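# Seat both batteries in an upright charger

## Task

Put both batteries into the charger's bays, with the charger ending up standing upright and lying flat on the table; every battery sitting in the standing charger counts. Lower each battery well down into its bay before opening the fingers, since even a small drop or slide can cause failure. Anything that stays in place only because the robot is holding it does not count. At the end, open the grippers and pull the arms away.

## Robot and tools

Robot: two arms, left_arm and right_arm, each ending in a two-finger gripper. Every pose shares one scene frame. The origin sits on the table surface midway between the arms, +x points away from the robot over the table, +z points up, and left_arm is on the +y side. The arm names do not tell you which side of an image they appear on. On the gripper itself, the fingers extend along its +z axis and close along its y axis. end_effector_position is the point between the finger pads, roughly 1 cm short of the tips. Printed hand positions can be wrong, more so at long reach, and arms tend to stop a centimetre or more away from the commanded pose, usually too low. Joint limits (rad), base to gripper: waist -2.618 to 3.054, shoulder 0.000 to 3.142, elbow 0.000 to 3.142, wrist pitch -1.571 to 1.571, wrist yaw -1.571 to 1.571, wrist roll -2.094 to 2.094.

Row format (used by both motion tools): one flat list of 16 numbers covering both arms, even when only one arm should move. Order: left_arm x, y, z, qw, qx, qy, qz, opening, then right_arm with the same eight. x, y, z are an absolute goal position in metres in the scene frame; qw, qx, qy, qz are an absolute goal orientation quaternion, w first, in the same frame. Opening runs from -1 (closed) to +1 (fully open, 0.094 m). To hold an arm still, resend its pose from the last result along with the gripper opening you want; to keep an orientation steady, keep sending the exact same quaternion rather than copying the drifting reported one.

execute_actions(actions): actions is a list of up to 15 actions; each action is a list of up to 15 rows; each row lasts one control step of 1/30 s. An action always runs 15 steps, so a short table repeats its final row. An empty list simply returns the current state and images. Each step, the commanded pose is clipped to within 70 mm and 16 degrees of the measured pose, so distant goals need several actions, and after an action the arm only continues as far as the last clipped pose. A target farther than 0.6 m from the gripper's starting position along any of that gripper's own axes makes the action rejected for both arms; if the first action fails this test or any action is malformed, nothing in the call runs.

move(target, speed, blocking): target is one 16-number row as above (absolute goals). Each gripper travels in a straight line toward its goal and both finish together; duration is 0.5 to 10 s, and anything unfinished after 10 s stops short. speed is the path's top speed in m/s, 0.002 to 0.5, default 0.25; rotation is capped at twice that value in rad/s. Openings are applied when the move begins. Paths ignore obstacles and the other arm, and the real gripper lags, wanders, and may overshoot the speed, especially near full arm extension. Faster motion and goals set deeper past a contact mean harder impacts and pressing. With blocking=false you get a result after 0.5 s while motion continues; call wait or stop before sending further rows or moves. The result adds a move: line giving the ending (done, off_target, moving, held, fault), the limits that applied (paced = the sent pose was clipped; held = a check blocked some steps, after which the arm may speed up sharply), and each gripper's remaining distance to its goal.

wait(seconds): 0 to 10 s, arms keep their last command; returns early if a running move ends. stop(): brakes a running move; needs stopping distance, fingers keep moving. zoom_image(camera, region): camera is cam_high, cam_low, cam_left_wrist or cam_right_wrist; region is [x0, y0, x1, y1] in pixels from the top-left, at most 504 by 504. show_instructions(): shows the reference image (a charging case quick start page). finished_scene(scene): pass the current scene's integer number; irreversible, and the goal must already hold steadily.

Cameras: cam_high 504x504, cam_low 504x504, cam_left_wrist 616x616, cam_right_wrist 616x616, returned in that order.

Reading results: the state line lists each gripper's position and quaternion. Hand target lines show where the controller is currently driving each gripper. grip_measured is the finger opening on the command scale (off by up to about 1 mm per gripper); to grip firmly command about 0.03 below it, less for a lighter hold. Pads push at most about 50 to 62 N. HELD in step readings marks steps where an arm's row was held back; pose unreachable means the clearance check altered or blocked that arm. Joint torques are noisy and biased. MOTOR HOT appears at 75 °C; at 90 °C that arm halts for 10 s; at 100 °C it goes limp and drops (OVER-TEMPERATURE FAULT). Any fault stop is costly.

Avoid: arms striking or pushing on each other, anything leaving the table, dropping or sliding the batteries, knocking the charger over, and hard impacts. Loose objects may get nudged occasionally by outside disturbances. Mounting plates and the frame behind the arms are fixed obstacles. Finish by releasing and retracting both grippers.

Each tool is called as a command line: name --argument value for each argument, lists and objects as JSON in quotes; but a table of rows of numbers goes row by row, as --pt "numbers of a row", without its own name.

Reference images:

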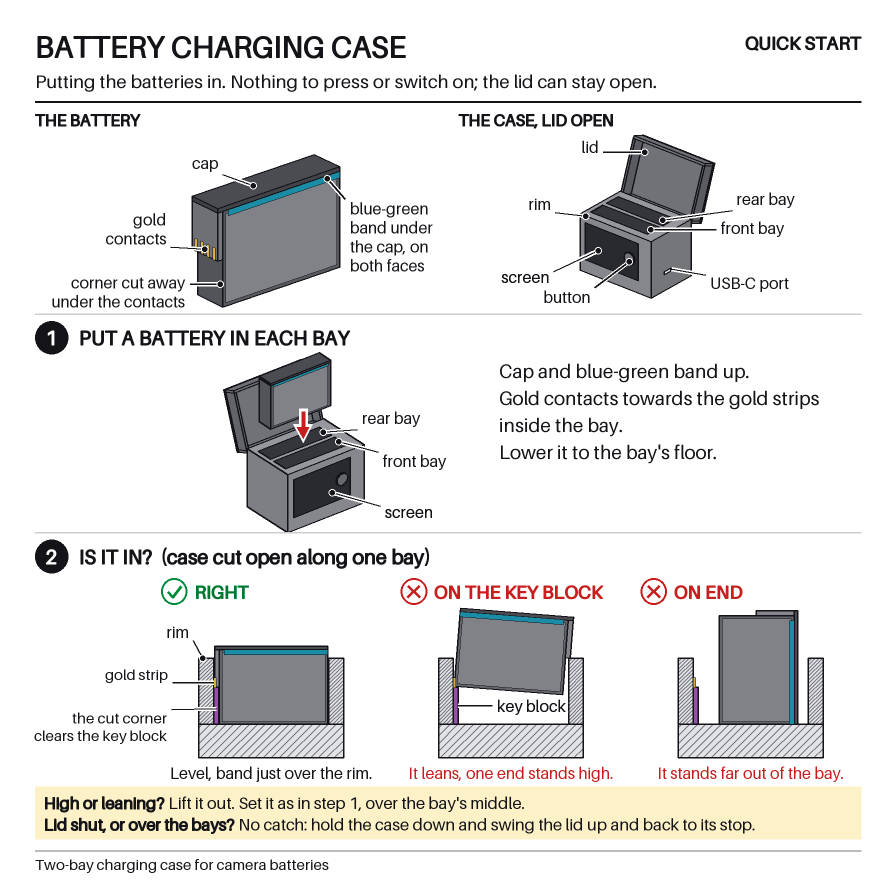

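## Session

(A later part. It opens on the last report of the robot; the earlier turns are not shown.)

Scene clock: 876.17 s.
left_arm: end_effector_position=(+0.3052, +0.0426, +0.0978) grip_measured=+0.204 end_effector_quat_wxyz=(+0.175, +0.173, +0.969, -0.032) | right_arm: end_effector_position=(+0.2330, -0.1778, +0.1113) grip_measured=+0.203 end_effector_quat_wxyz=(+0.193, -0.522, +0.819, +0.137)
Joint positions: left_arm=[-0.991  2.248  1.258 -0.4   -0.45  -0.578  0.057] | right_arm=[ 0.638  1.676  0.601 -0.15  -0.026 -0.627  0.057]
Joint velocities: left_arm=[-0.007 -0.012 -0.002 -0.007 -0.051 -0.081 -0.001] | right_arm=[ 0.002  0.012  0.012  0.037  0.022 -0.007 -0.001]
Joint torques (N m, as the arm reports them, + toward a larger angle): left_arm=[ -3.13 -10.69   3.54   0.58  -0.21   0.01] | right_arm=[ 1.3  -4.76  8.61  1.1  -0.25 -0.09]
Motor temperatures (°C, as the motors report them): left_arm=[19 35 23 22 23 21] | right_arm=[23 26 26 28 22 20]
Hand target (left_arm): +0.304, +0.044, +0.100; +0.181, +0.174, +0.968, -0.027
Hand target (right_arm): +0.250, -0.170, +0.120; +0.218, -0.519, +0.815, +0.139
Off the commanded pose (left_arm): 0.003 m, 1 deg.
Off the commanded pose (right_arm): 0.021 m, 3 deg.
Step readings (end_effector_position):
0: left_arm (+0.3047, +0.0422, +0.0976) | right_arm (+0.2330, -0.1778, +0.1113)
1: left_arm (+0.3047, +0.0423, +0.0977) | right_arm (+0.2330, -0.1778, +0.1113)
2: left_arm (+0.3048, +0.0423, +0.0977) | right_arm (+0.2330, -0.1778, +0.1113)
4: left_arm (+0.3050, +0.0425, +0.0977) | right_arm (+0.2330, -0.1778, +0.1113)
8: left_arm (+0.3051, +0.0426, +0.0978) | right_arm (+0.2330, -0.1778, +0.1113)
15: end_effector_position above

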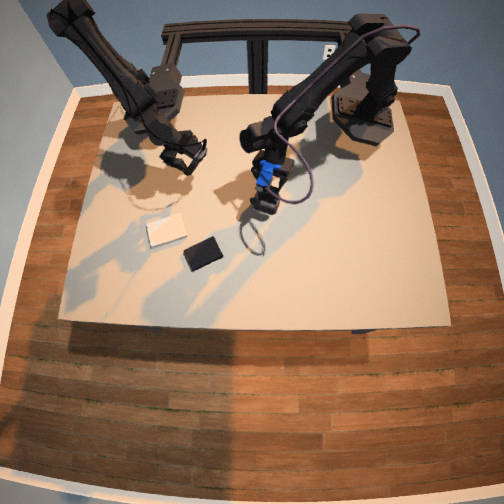

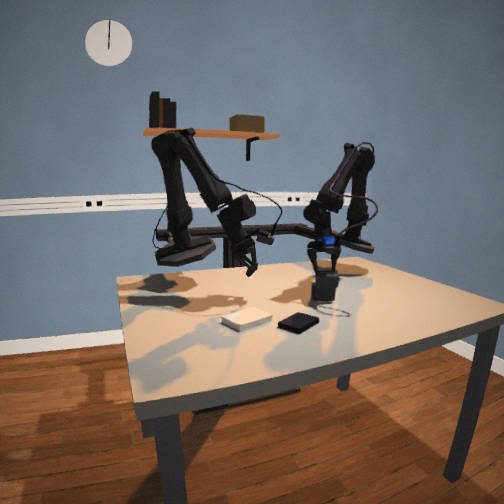

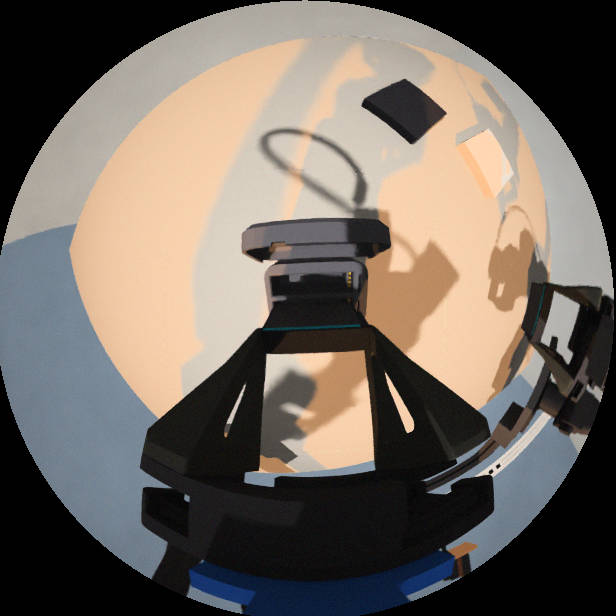

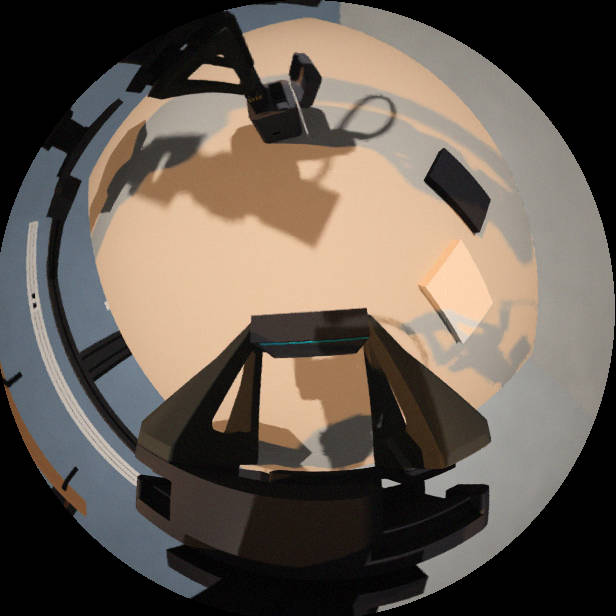

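execute_actions --actions '[[[0.304,0.0445,0.100,0.180,0.1735,0.968,-0.023,0.16,0.25,-0.17,0.12,0.218,-0.519,0.815,0.139,0.16]]]'

zoom_image --camera "cam_right_wrist" --region '[220,60,320,160]'

zoom_image --camera "cam_left_wrist" --region '[250,240,390,380]'

Scene clock: 880.87 s.
left_arm: end_effector_position=(+0.3051, +0.0441, +0.0976) grip_measured=+0.204 end_effector_quat_wxyz=(+0.175, +0.173, +0.969, -0.029) | right_arm: end_effector_position=(+0.2330, -0.1778, +0.1113) grip_measured=+0.203 end_effector_quat_wxyz=(+0.193, -0.522, +0.819, +0.137)
Joint positions: left_arm=[-0.991  2.248  1.258 -0.406 -0.454 -0.58   0.057] | right_arm=[ 0.638  1.676  0.601 -0.15  -0.026 -0.627  0.057]
Joint velocities: left_arm=[ 0.002 -0.012  0.002  0.007 -0.022  0.007 -0.001] | right_arm=[ 0.012  0.007 -0.002  0.066  0.051  0.022 -0.001]
Joint torques (N m, as the arm reports them, + toward a larger angle): left_arm=[ -3.34 -10.21   4.07   0.53  -0.27  -0.1 ] | right_arm=[ 1.32 -4.75  8.69  1.13 -0.25 -0.13]
Motor temperatures (°C, as the motors report them): left_arm=[19 35 23 22 23 21] | right_arm=[23 26 26 28 22 20]
Hand target (left_arm): +0.304, +0.044, +0.100; +0.180, +0.174, +0.968, -0.023
Hand target (right_arm): +0.250, -0.170, +0.120; +0.218, -0.519, +0.815, +0.139
Off the commanded pose (left_arm): 0.003 m, 1 deg.
Off the commanded pose (right_arm): 0.021 m, 3 deg.
Step readings (end_effector_position):
0: left_arm (+0.3052, +0.0426, +0.0978) | right_arm (+0.2330, -0.1778, +0.1113)
1: left_arm (+0.3052, +0.0428, +0.0978) | right_arm (+0.2330, -0.1778, +0.1113)
2: left_arm (+0.3052, +0.0430, +0.0977) | right_arm (+0.2330, -0.1778, +0.1113)
4: left_arm (+0.3052, +0.0435, +0.0977) | right_arm (+0.2330, -0.1778, +0.1113)
8: left_arm (+0.3052, +0.0439, +0.0976) | right_arm (+0.2330, -0.1778, +0.1113)
15: end_effector_position above

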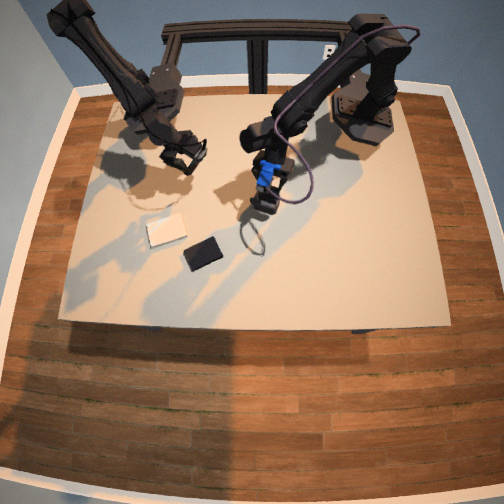

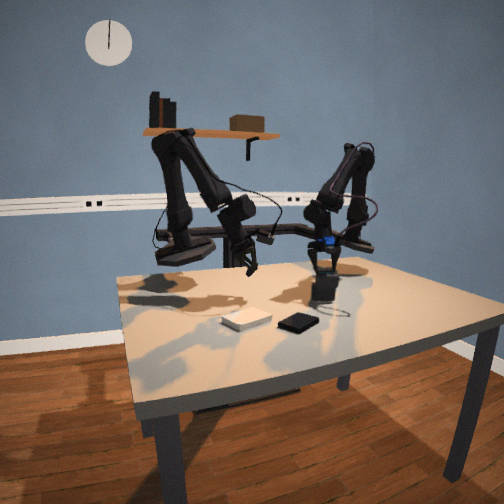

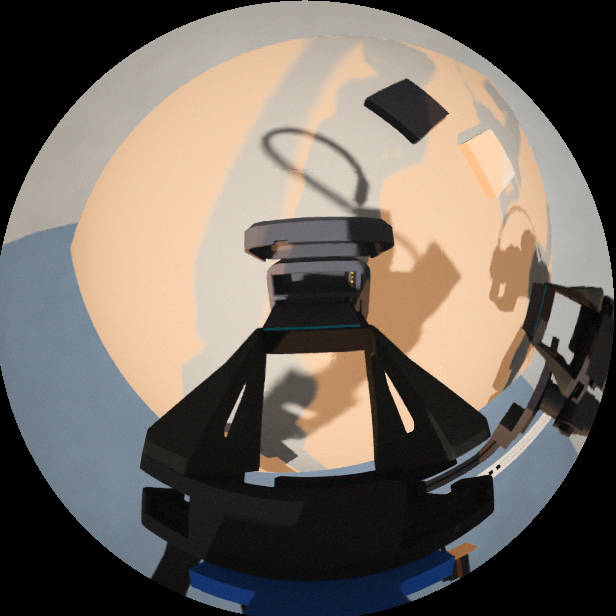

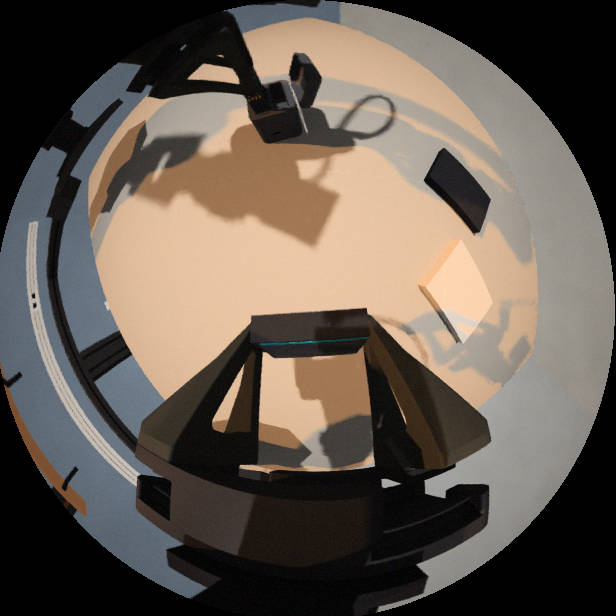

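Region (220, 60, 320, 160) of cam_right_wrist's 616x616 image, scaled by 5.040, with more detail than that image has.

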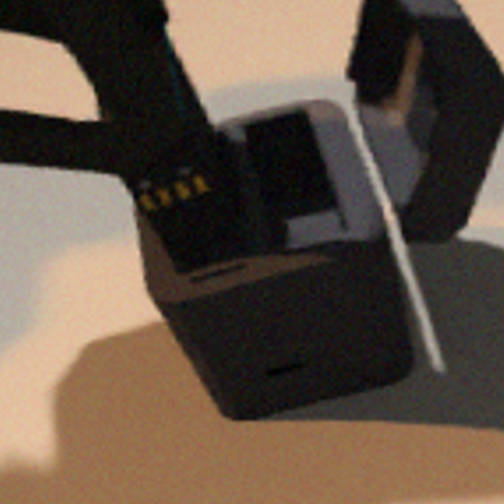

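Region (250, 240, 390, 380) of cam_left_wrist's 616x616 image, scaled by 3.600, with more detail than that image has.

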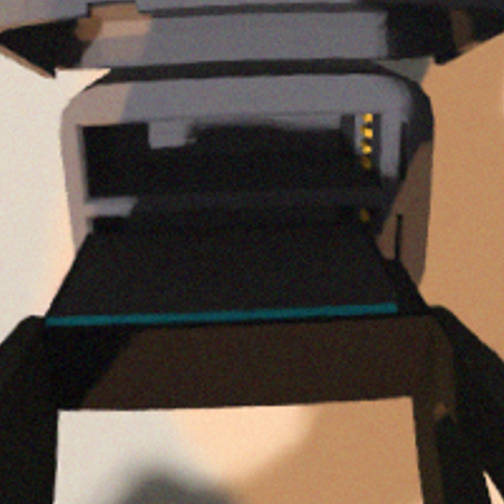

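execute_actions --actions '[[[0.3035,0.0447,0.087,0.178,0.1735,0.968,-0.023,0.16,0.25,-0.17,0.12,0.218,-0.519,0.815,0.139,0.16]]]'

zoom_image --camera "cam_right_wrist" --region '[220,60,320,160]'

zoom_image --camera "cam_left_wrist" --region '[250,240,390,380]'

Scene clock: 884.73 s.
left_arm: end_effector_position=(+0.3043, +0.0424, +0.0890) grip_measured=+0.204 end_effector_quat_wxyz=(+0.175, +0.173, +0.969, -0.026) | right_arm: end_effector_position=(+0.2330, -0.1778, +0.1113) grip_measured=+0.203 end_effector_quat_wxyz=(+0.193, -0.522, +0.819, +0.137)
Joint positions: left_arm=[-0.991  2.274  1.258 -0.384 -0.457 -0.58   0.057] | right_arm=[ 0.638  1.676  0.601 -0.15  -0.026 -0.627  0.057]
Joint velocities: left_arm=[ 0.007  0.012 -0.007 -0.051 -0.051 -0.007 -0.002] | right_arm=[ 0.002 -0.012  0.002  0.007 -0.007 -0.066  0.001]
Joint torques (N m, as the arm reports them, + toward a larger angle): left_arm=[ -2.67 -10.33   3.09   0.67  -0.16   0.03] | right_arm=[ 1.18 -4.85  8.7   1.09 -0.25 -0.11]
Motor temperatures (°C, as the motors report them): left_arm=[19 35 23 22 23 21] | right_arm=[23 26 26 28 22 20]
Hand target (left_arm): +0.303, +0.045, +0.087; +0.178, +0.174, +0.968, -0.023
Hand target (right_arm): +0.250, -0.170, +0.120; +0.218, -0.519, +0.815, +0.139
Off the commanded pose (left_arm): 0.003 m, 1 deg.
Off the commanded pose (right_arm): 0.021 m, 3 deg.
Step readings (end_effector_position):
0: left_arm (+0.3051, +0.0442, +0.0976) | right_arm (+0.2330, -0.1778, +0.1113)
1: left_arm (+0.3050, +0.0440, +0.0968) | right_arm (+0.2330, -0.1778, +0.1113)
2: left_arm (+0.3052, +0.0433, +0.0958) | right_arm (+0.2330, -0.1778, +0.1113)
4: left_arm (+0.3057, +0.0423, +0.0936) | right_arm (+0.2330, -0.1778, +0.1113)
8: left_arm (+0.3044, +0.0424, +0.0893) | right_arm (+0.2330, -0.1778, +0.1113)
15: end_effector_position above

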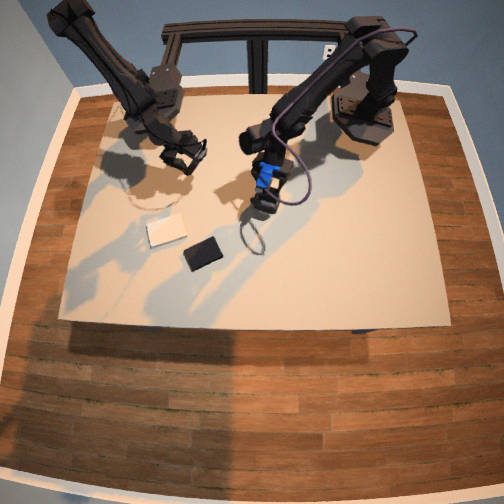

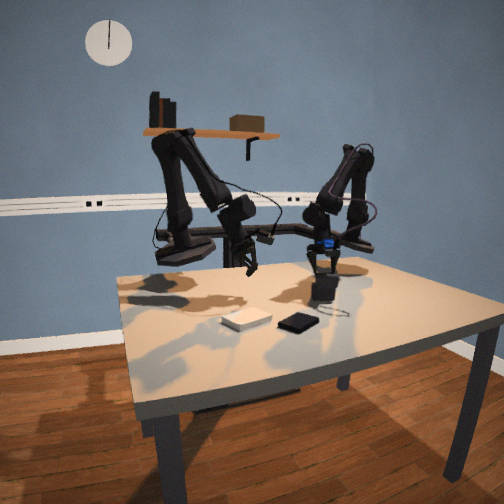

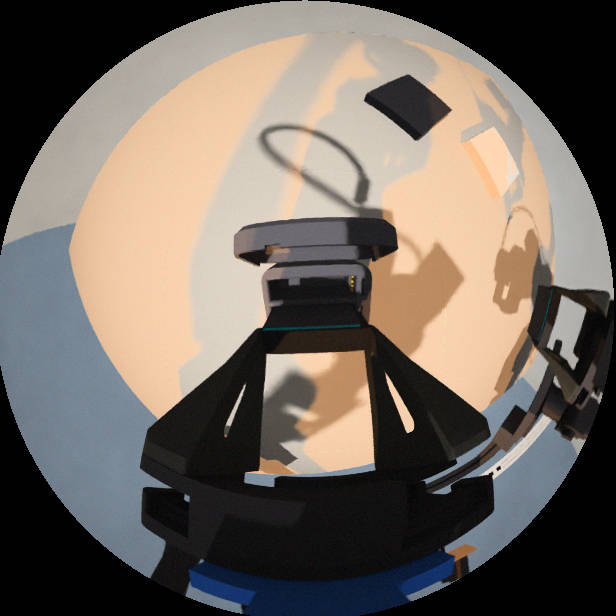

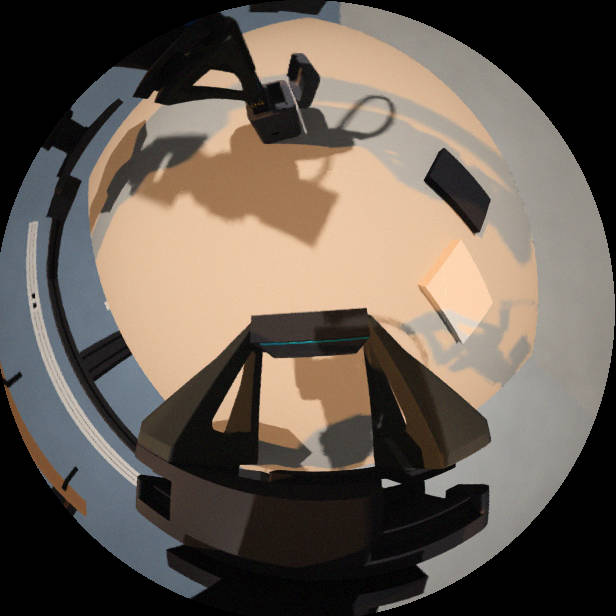

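Region (220, 60, 320, 160) of cam_right_wrist's 616x616 image, scaled by 5.040, with more detail than that image has.

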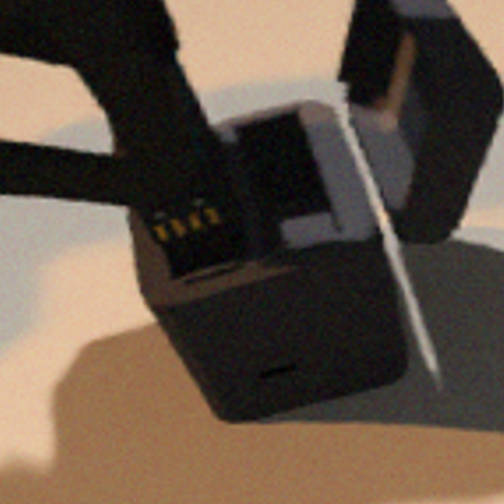

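Region (250, 240, 390, 380) of cam_left_wrist's 616x616 image, scaled by 3.600, with more detail than that image has.

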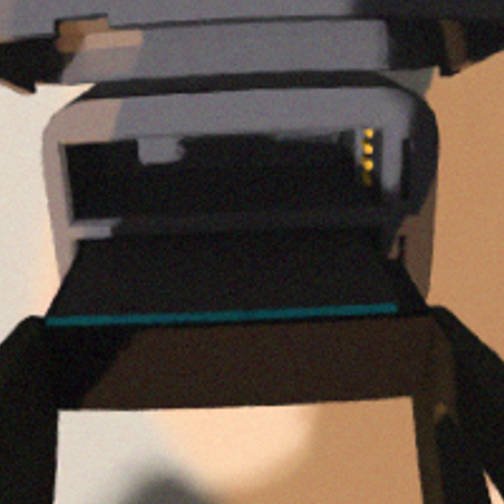

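execute_actions --actions '[[[0.3035,0.0440,0.077,0.178,0.1735,0.968,-0.025,0.16,0.25,-0.17,0.12,0.218,-0.519,0.815,0.139,0.16]]]'

zoom_image --camera "cam_right_wrist" --region '[220,60,320,160]'

zoom_image --camera "cam_left_wrist" --region '[250,240,390,380]'

Scene clock: 888.40 s.
left_arm: end_effector_position=(+0.3031, +0.0411, +0.0807) grip_measured=+0.204 end_effector_quat_wxyz=(+0.177, +0.173, +0.969, -0.028) | right_arm: end_effector_position=(+0.2330, -0.1778, +0.1113) grip_measured=+0.203 end_effector_quat_wxyz=(+0.193, -0.522, +0.819, +0.137)
Joint positions: left_arm=[-0.99   2.293  1.246 -0.347 -0.458 -0.578  0.057] | right_arm=[ 0.638  1.676  0.601 -0.15  -0.026 -0.627  0.057]
Joint velocities: left_arm=[-0.007  0.002  0.002 -0.081 -0.022  0.007  0.001] | right_arm=[-0.007 -0.002 -0.012 -0.037  0.051 -0.037 -0.   ]
Joint torques (N m, as the arm reports them, + toward a larger angle): left_arm=[-2.21 -9.94  3.17  0.71 -0.11  0.09] | right_arm=[ 1.21 -4.62  8.79  1.12 -0.28 -0.13]
Motor temperatures (°C, as the motors report them): left_arm=[19 35 23 22 23 21] | right_arm=[23 26 26 28 22 20]
Hand target (left_arm): +0.303, +0.044, +0.077; +0.178, +0.174, +0.968, -0.025
Hand target (right_arm): +0.250, -0.170, +0.120; +0.218, -0.519, +0.815, +0.139
Off the commanded pose (left_arm): 0.005 m, 0 deg.
Off the commanded pose (right_arm): 0.021 m, 3 deg.
Step readings (end_effector_position):
0: left_arm (+0.3043, +0.0424, +0.0890) | right_arm (+0.2330, -0.1778, +0.1113)
1: left_arm (+0.3042, +0.0422, +0.0883) | right_arm (+0.2330, -0.1778, +0.1113)
2: left_arm (+0.3043, +0.0415, +0.0871) | right_arm (+0.2330, -0.1778, +0.1113)
4: left_arm (+0.3032, +0.0416, +0.0833) | right_arm (+0.2330, -0.1778, +0.1113)
8: left_arm (+0.3031, +0.0412, +0.0807) | right_arm (+0.2330, -0.1778, +0.1113)
15: end_effector_position above

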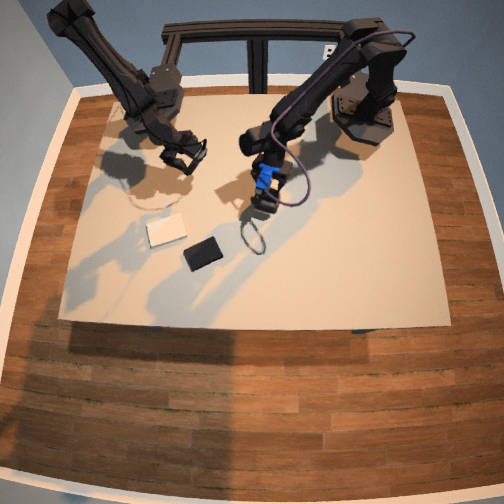

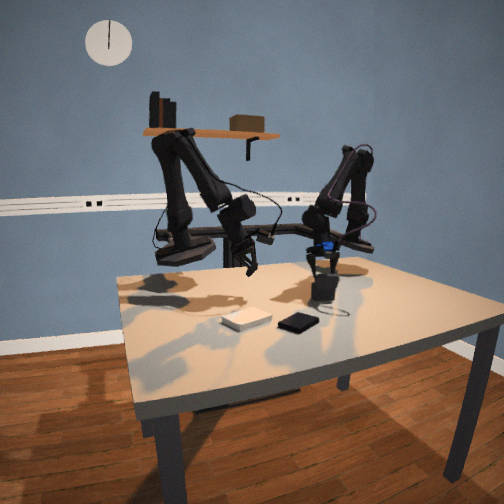

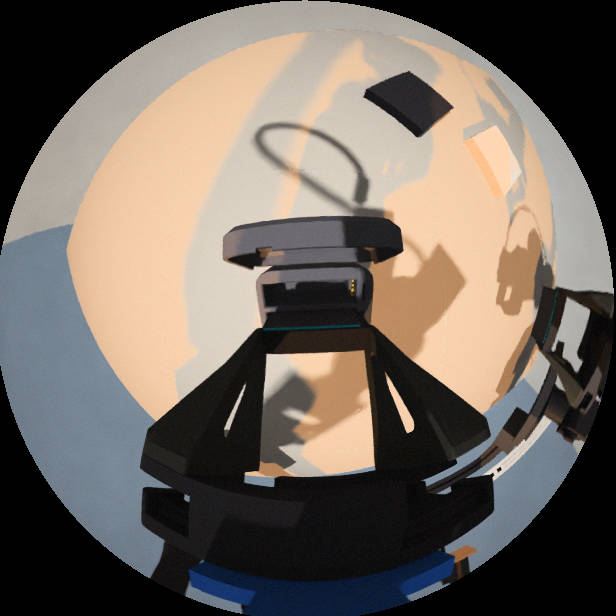

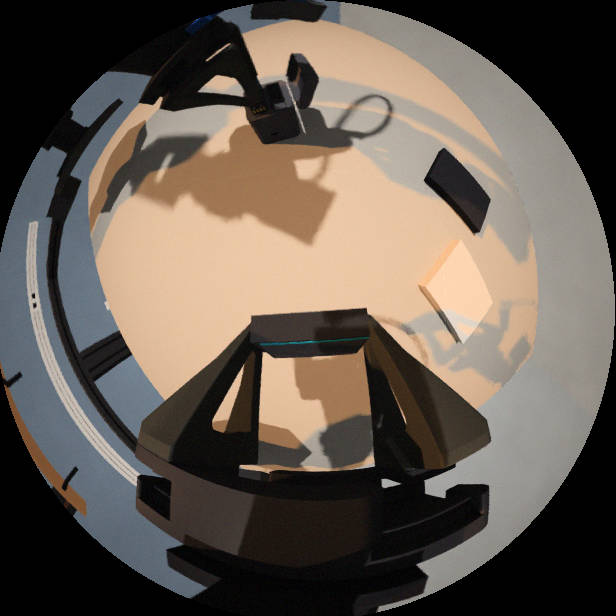

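Region (220, 60, 320, 160) of cam_right_wrist's 616x616 image, scaled by 5.040, with more detail than that image has.

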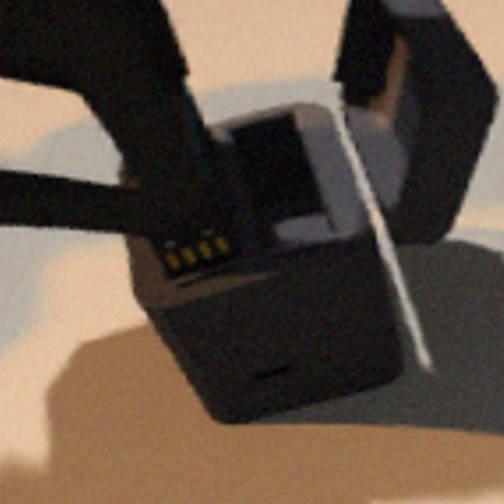

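Region (250, 240, 390, 380) of cam_left_wrist's 616x616 image, scaled by 3.600, with more detail than that image has.

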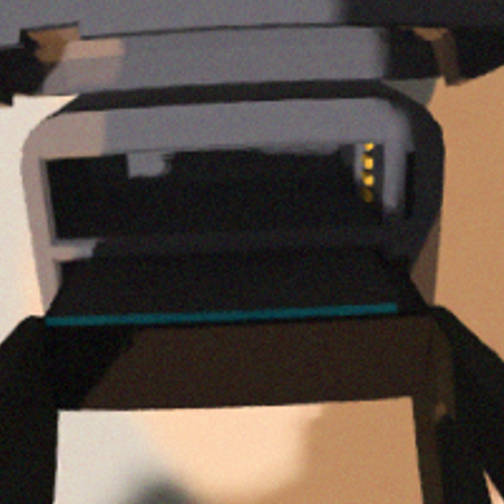

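execute_actions --actions '[[[0.3030,0.0430,0.068,0.178,0.1735,0.968,-0.027,0.16,0.25,-0.17,0.12,0.218,-0.519,0.815,0.139,0.16]],[[0.3030,0.0430,0.060,0.178,0.1735,0.968,-0.027,0.16,0.25,-0.17,0.12,0.218,-0.519,0.815,0.139,0.16]]]'

zoom_image --camera "cam_right_wrist" --region '[220,60,320,160]'

zoom_image --camera "cam_left_wrist" --region '[230,220,410,400]'

Scene clock: 892.50 s.
left_arm: end_effector_position=(+0.3083, +0.0339, +0.0793) grip_measured=+0.204 end_effector_quat_wxyz=(+0.193, +0.168, +0.966, -0.040) | right_arm: end_effector_position=(+0.2330, -0.1778, +0.1113) grip_measured=+0.203 end_effector_quat_wxyz=(+0.193, -0.522, +0.819, +0.137)
Joint positions: left_arm=[-0.99   2.303  1.239 -0.287 -0.464 -0.571  0.057] | right_arm=[ 0.638  1.676  0.601 -0.15  -0.026 -0.627  0.057]
Joint velocities: left_arm=[-0.002  0.002 -0.002  0.037 -0.037  0.037 -0.   ] | right_arm=[-0.017 -0.002  0.007 -0.007  0.051  0.022  0.001]
Joint torques (N m, as the arm reports them, + toward a larger angle): left_arm=[-1.63 -7.6   2.55  0.78 -0.08  0.14] | right_arm=[ 1.3  -4.71  8.73  1.09 -0.22 -0.08]
Motor temperatures (°C, as the motors report them): left_arm=[19 34 23 22 23 21] | right_arm=[23 26 26 28 22 20]
Hand target (left_arm): +0.303, +0.043, +0.061; +0.178, +0.173, +0.968, -0.027
Hand target (right_arm): +0.250, -0.170, +0.120; +0.218, -0.519, +0.815, +0.139
Off the commanded pose (left_arm): 0.022 m, 2 deg.
Off the commanded pose (right_arm): 0.021 m, 3 deg.
Step readings (end_effector_position; steps 1 to 15: 1st action; 16 to 30: 2nd action):
0: left_arm (+0.3031, +0.0411, +0.0807) | right_arm (+0.2330, -0.1778, +0.1113)
1: left_arm (+0.3033, +0.0408, +0.0801) | right_arm (+0.2330, -0.1778, +0.1113)
2: left_arm (+0.3035, +0.0407, +0.0800) | right_arm (+0.2330, -0.1778, +0.1113)
4: left_arm (+0.3041, +0.0398, +0.0801) | right_arm (+0.2330, -0.1778, +0.1113)
8: left_arm (+0.3045, +0.0391, +0.0801) | right_arm (+0.2330, -0.1778, +0.1113)
15: left_arm (+0.3048, +0.0386, +0.0801) | right_arm (+0.2330, -0.1778, +0.1113)
16: left_arm (+0.3051, +0.0385, +0.0795) | right_arm (+0.2330, -0.1778, +0.1113)
17: left_arm (+0.3056, +0.0379, +0.0795) | right_arm (+0.2330, -0.1778, +0.1113)
19: left_arm (+0.3066, +0.0365, +0.0794) | right_arm (+0.2330, -0.1778, +0.1113)
23: left_arm (+0.3076, +0.0350, +0.0793) | right_arm (+0.2330, -0.1778, +0.1113)
30: end_effector_position above

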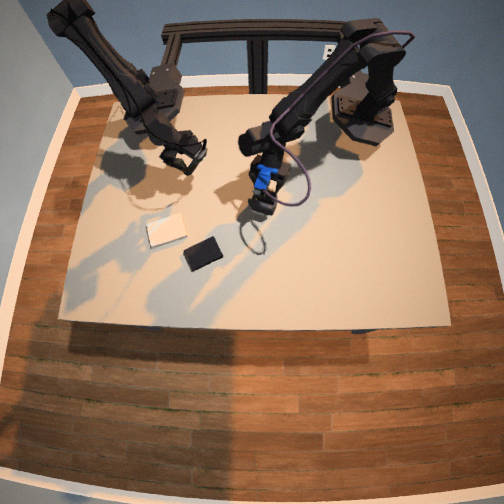

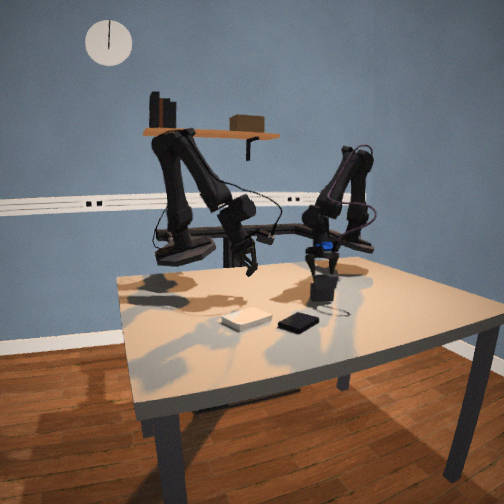

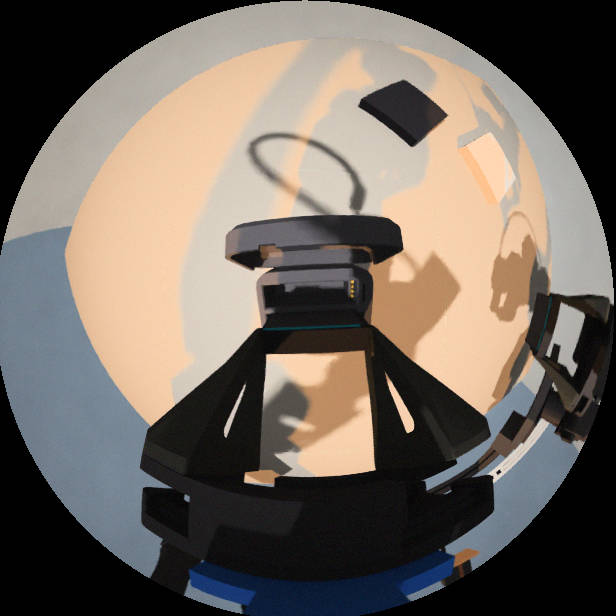

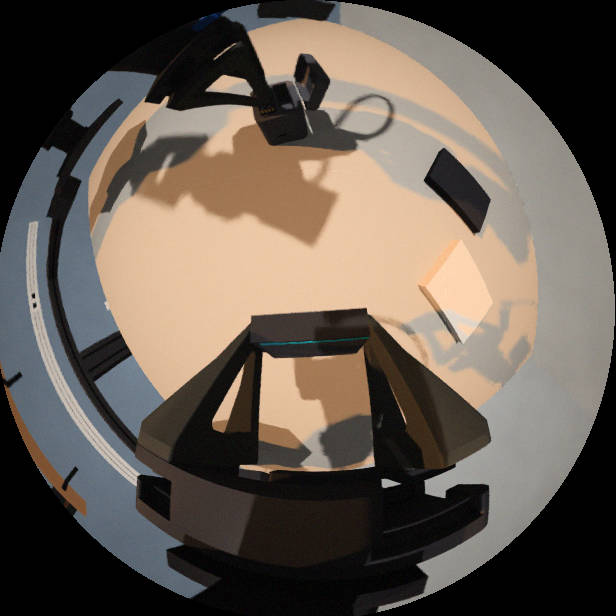

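Region (220, 60, 320, 160) of cam_right_wrist's 616x616 image, scaled by 5.040, with more detail than that image has.

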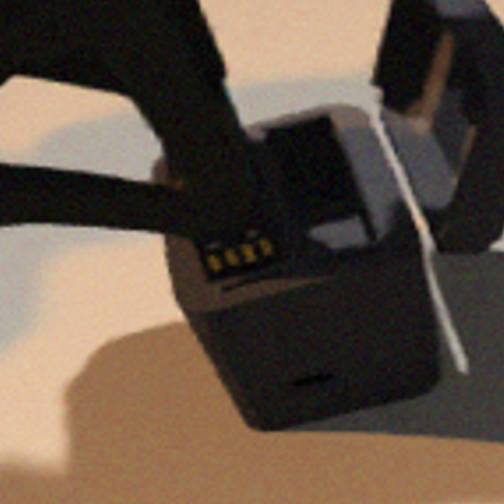

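Region (230, 220, 410, 400) of cam_left_wrist's 616x616 image, scaled by 2.800, with more detail than that image has.

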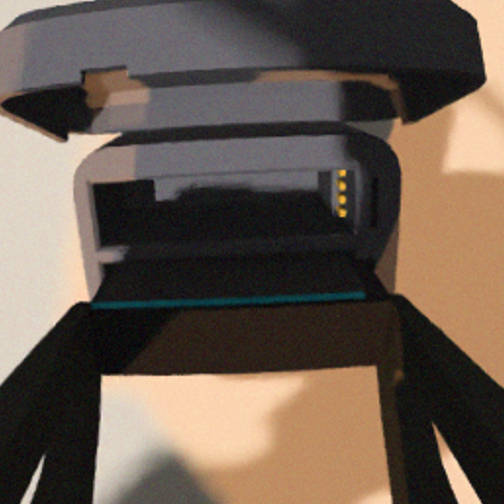

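execute_actions --actions '[[[0.305,0.043,0.090,0.178,0.1735,0.968,-0.025,0.16,0.25,-0.17,0.12,0.218,-0.519,0.815,0.139,0.16]],[[0.305,0.046,0.088,0.178,0.1735,0.968,-0.022,0.16,0.25,-0.17,0.12,0.218,-0.519,0.815,0.139,0.16]]]'

zoom_image --camera "cam_right_wrist" --region '[220,60,320,160]'

zoom_image --camera "cam_left_wrist" --region '[230,220,410,400]'

Scene clock: 903.13 s.
left_arm: end_effector_position=(+0.3034, +0.0414, +0.0804) grip_measured=+0.204 end_effector_quat_wxyz=(+0.179, +0.173, +0.968, -0.028) | right_arm: end_effector_position=(+0.2330, -0.1778, +0.1113) grip_measured=+0.203 end_effector_quat_wxyz=(+0.193, -0.522, +0.819, +0.137)
Joint positions: left_arm=[-0.99   2.291  1.239 -0.337 -0.46  -0.574  0.057] | right_arm=[ 0.638  1.676  0.601 -0.15  -0.026 -0.627  0.057]
Joint velocities: left_arm=[ 0.002  0.012  0.002 -0.022  0.051  0.022  0.   ] | right_arm=[ 0.012  0.002 -0.012 -0.007  0.007  0.081 -0.   ]
Joint torques (N m, as the arm reports them, + toward a larger angle): left_arm=[ -2.49 -12.09   4.24   0.26  -0.16   0.02] | right_arm=[ 1.2  -4.61  8.73  1.11 -0.26 -0.09]
Motor temperatures (°C, as the motors report them): left_arm=[19 34 23 22 23 21] | right_arm=[23 25 26 28 22 20]
Hand target (left_arm): +0.305, +0.046, +0.088; +0.178, +0.174, +0.968, -0.022
Hand target (right_arm): +0.250, -0.170, +0.120; +0.218, -0.519, +0.815, +0.139
Off the commanded pose (left_arm): 0.009 m, 1 deg.
Off the commanded pose (right_arm): 0.021 m, 3 deg.
Step readings (end_effector_position; steps 1 to 15: 1st action; 16 to 30: 2nd action):
0: left_arm (+0.3084, +0.0337, +0.0793) | right_arm (+0.2330, -0.1778, +0.1113)
1: left_arm (+0.3080, +0.0343, +0.0800) | right_arm (+0.2330, -0.1778, +0.1113)
2: left_arm (+0.3068, +0.0358, +0.0804) | right_arm (+0.2330, -0.1778, +0.1113)
4: left_arm (+0.3052, +0.0385, +0.0804) | right_arm (+0.2330, -0.1778, +0.1113)
8: left_arm (+0.3038, +0.0407, +0.0802) | right_arm (+0.2330, -0.1778, +0.1113)
15: left_arm (+0.3034, +0.0414, +0.0802) | right_arm (+0.2330, -0.1778, +0.1113)
16: left_arm (+0.3034, +0.0414, +0.0804) | right_arm (+0.2330, -0.1778, +0.1113)
17: left_arm (+0.3034, +0.0414, +0.0804) | right_arm (+0.2330, -0.1778, +0.1113)
19: left_arm (+0.3034, +0.0414, +0.0804) | right_arm (+0.2330, -0.1778, +0.1113)
23: left_arm (+0.3034, +0.0414, +0.0804) | right_arm (+0.2330, -0.1778, +0.1113)
30: end_effector_position above

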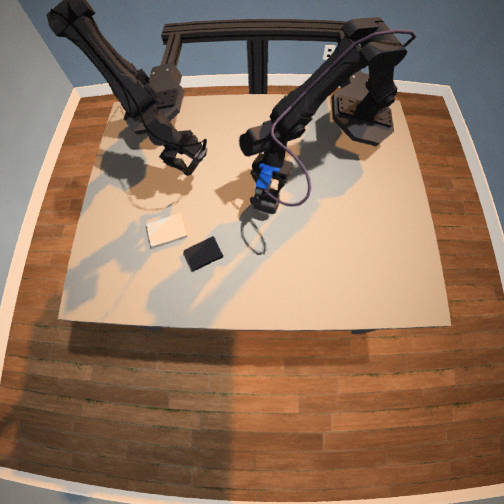

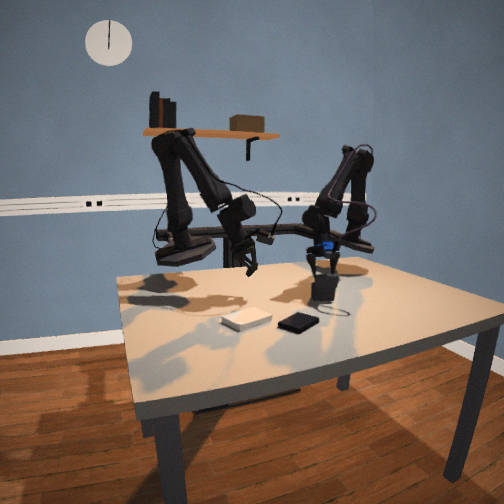

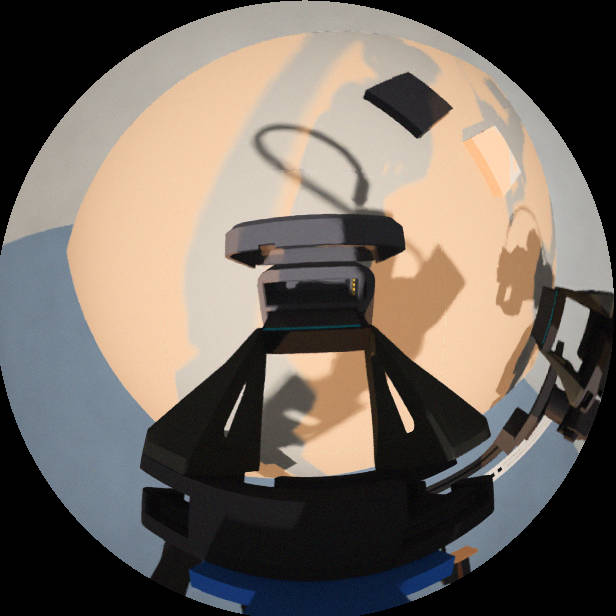

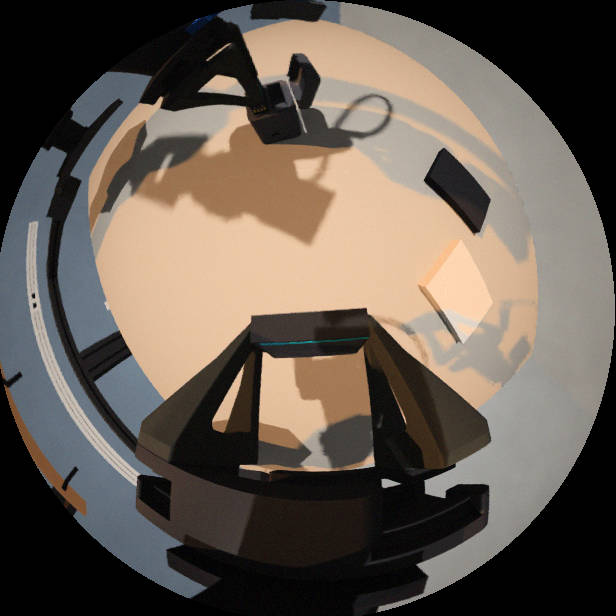

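Region (220, 60, 320, 160) of cam_right_wrist's 616x616 image, scaled by 5.040, with more detail than that image has.

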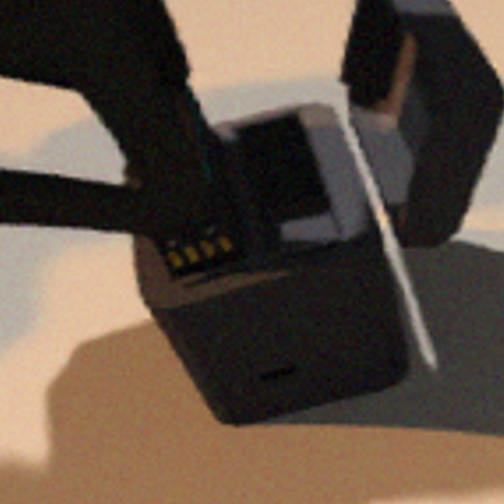

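Region (230, 220, 410, 400) of cam_left_wrist's 616x616 image, scaled by 2.800, with more detail than that image has.

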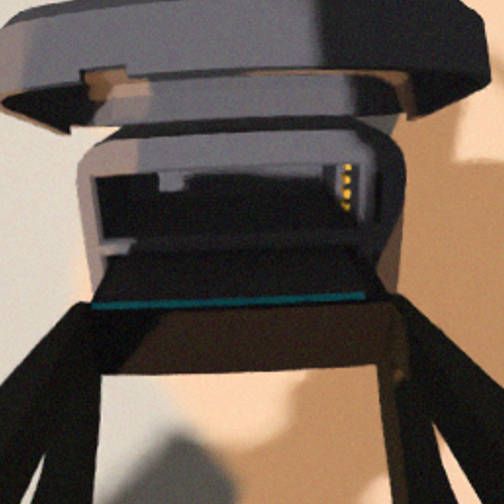

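execute_actions --actions '[[[0.307,0.052,0.090,0.178,0.1735,0.968,-0.020,0.16,0.25,-0.17,0.12,0.218,-0.519,0.815,0.139,0.16]]]'

zoom_image --camera "cam_right_wrist" --region '[220,60,320,160]'

zoom_image --camera "cam_left_wrist" --region '[230,220,410,400]'

Scene clock: 906.53 s.
left_arm: end_effector_position=(+0.3043, +0.0466, +0.0815) grip_measured=+0.204 end_effector_quat_wxyz=(+0.174, +0.174, +0.969, -0.023) | right_arm: end_effector_position=(+0.2330, -0.1778, +0.1113) grip_measured=+0.203 end_effector_quat_wxyz=(+0.193, -0.522, +0.819, +0.137)
Joint positions: left_arm=[-0.982  2.282  1.239 -0.358 -0.46  -0.571  0.057] | right_arm=[ 0.638  1.676  0.601 -0.15  -0.026 -0.627  0.057]
Joint velocities: left_arm=[-0.002 -0.007  0.002  0.007  0.051 -0.066  0.001] | right_arm=[-0.012  0.007 -0.002 -0.051  0.051 -0.022 -0.   ]
Joint torques (N m, as the arm reports them, + toward a larger angle): left_arm=[ -2.26 -12.72   3.31   0.44  -0.16   0.08] | right_arm=[ 1.21 -4.7   8.6   1.08 -0.21 -0.1 ]
Motor temperatures (°C, as the motors report them): left_arm=[19 34 23 22 23 21] | right_arm=[23 25 26 28 22 20]
Hand target (left_arm): +0.307, +0.052, +0.090; +0.178, +0.174, +0.968, -0.020
Hand target (right_arm): +0.250, -0.170, +0.120; +0.218, -0.519, +0.815, +0.139
Off the commanded pose (left_arm): 0.010 m, 1 deg.
Off the commanded pose (right_arm): 0.021 m, 3 deg.
Step readings (end_effector_position):
0: left_arm (+0.3034, +0.0414, +0.0804) | right_arm (+0.2330, -0.1778, +0.1113)
1: left_arm (+0.3036, +0.0414, +0.0808) | right_arm (+0.2330, -0.1778, +0.1113)
2: left_arm (+0.3035, +0.0422, +0.0812) | right_arm (+0.2330, -0.1778, +0.1113)
4: left_arm (+0.3040, +0.0440, +0.0816) | right_arm (+0.2330, -0.1778, +0.1113)
8: left_arm (+0.3045, +0.0463, +0.0816) | right_arm (+0.2330, -0.1778, +0.1113)
15: end_effector_position above

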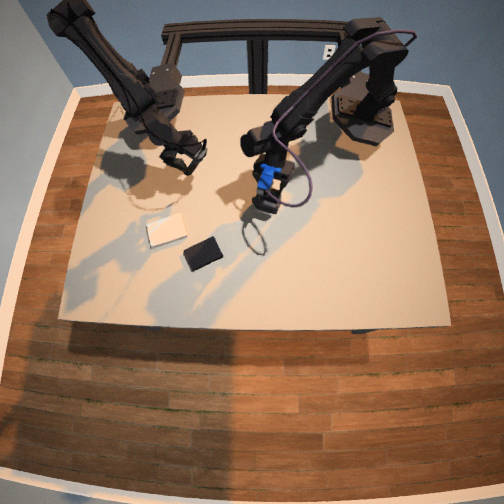

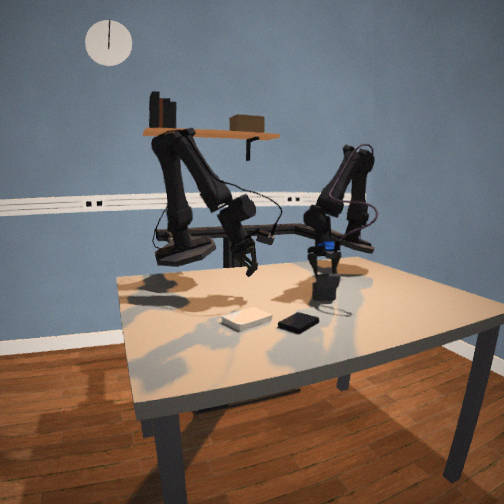

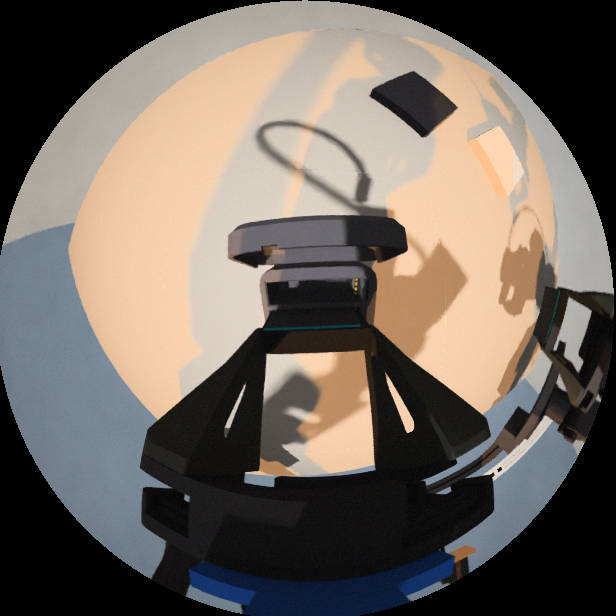

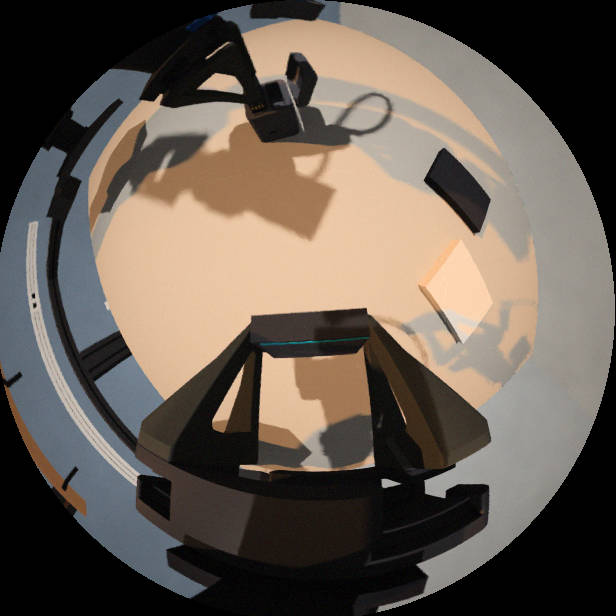

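Region (220, 60, 320, 160) of cam_right_wrist's 616x616 image, scaled by 5.040, with more detail than that image has.

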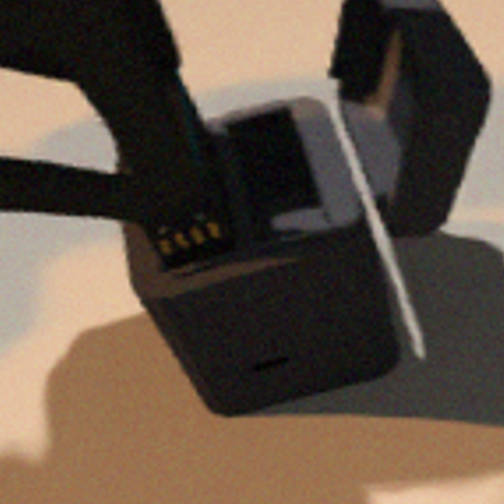

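Region (230, 220, 410, 400) of cam_left_wrist's 616x616 image, scaled by 2.800, with more detail than that image has.

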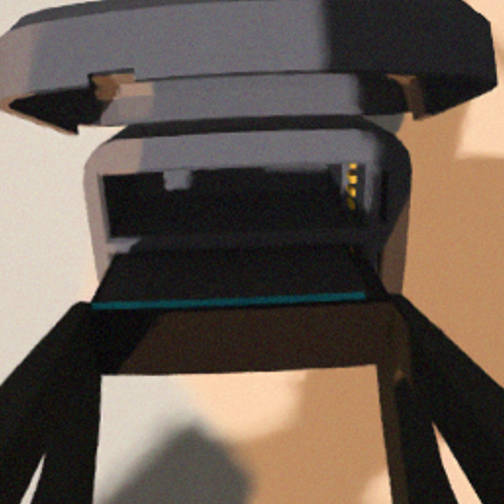

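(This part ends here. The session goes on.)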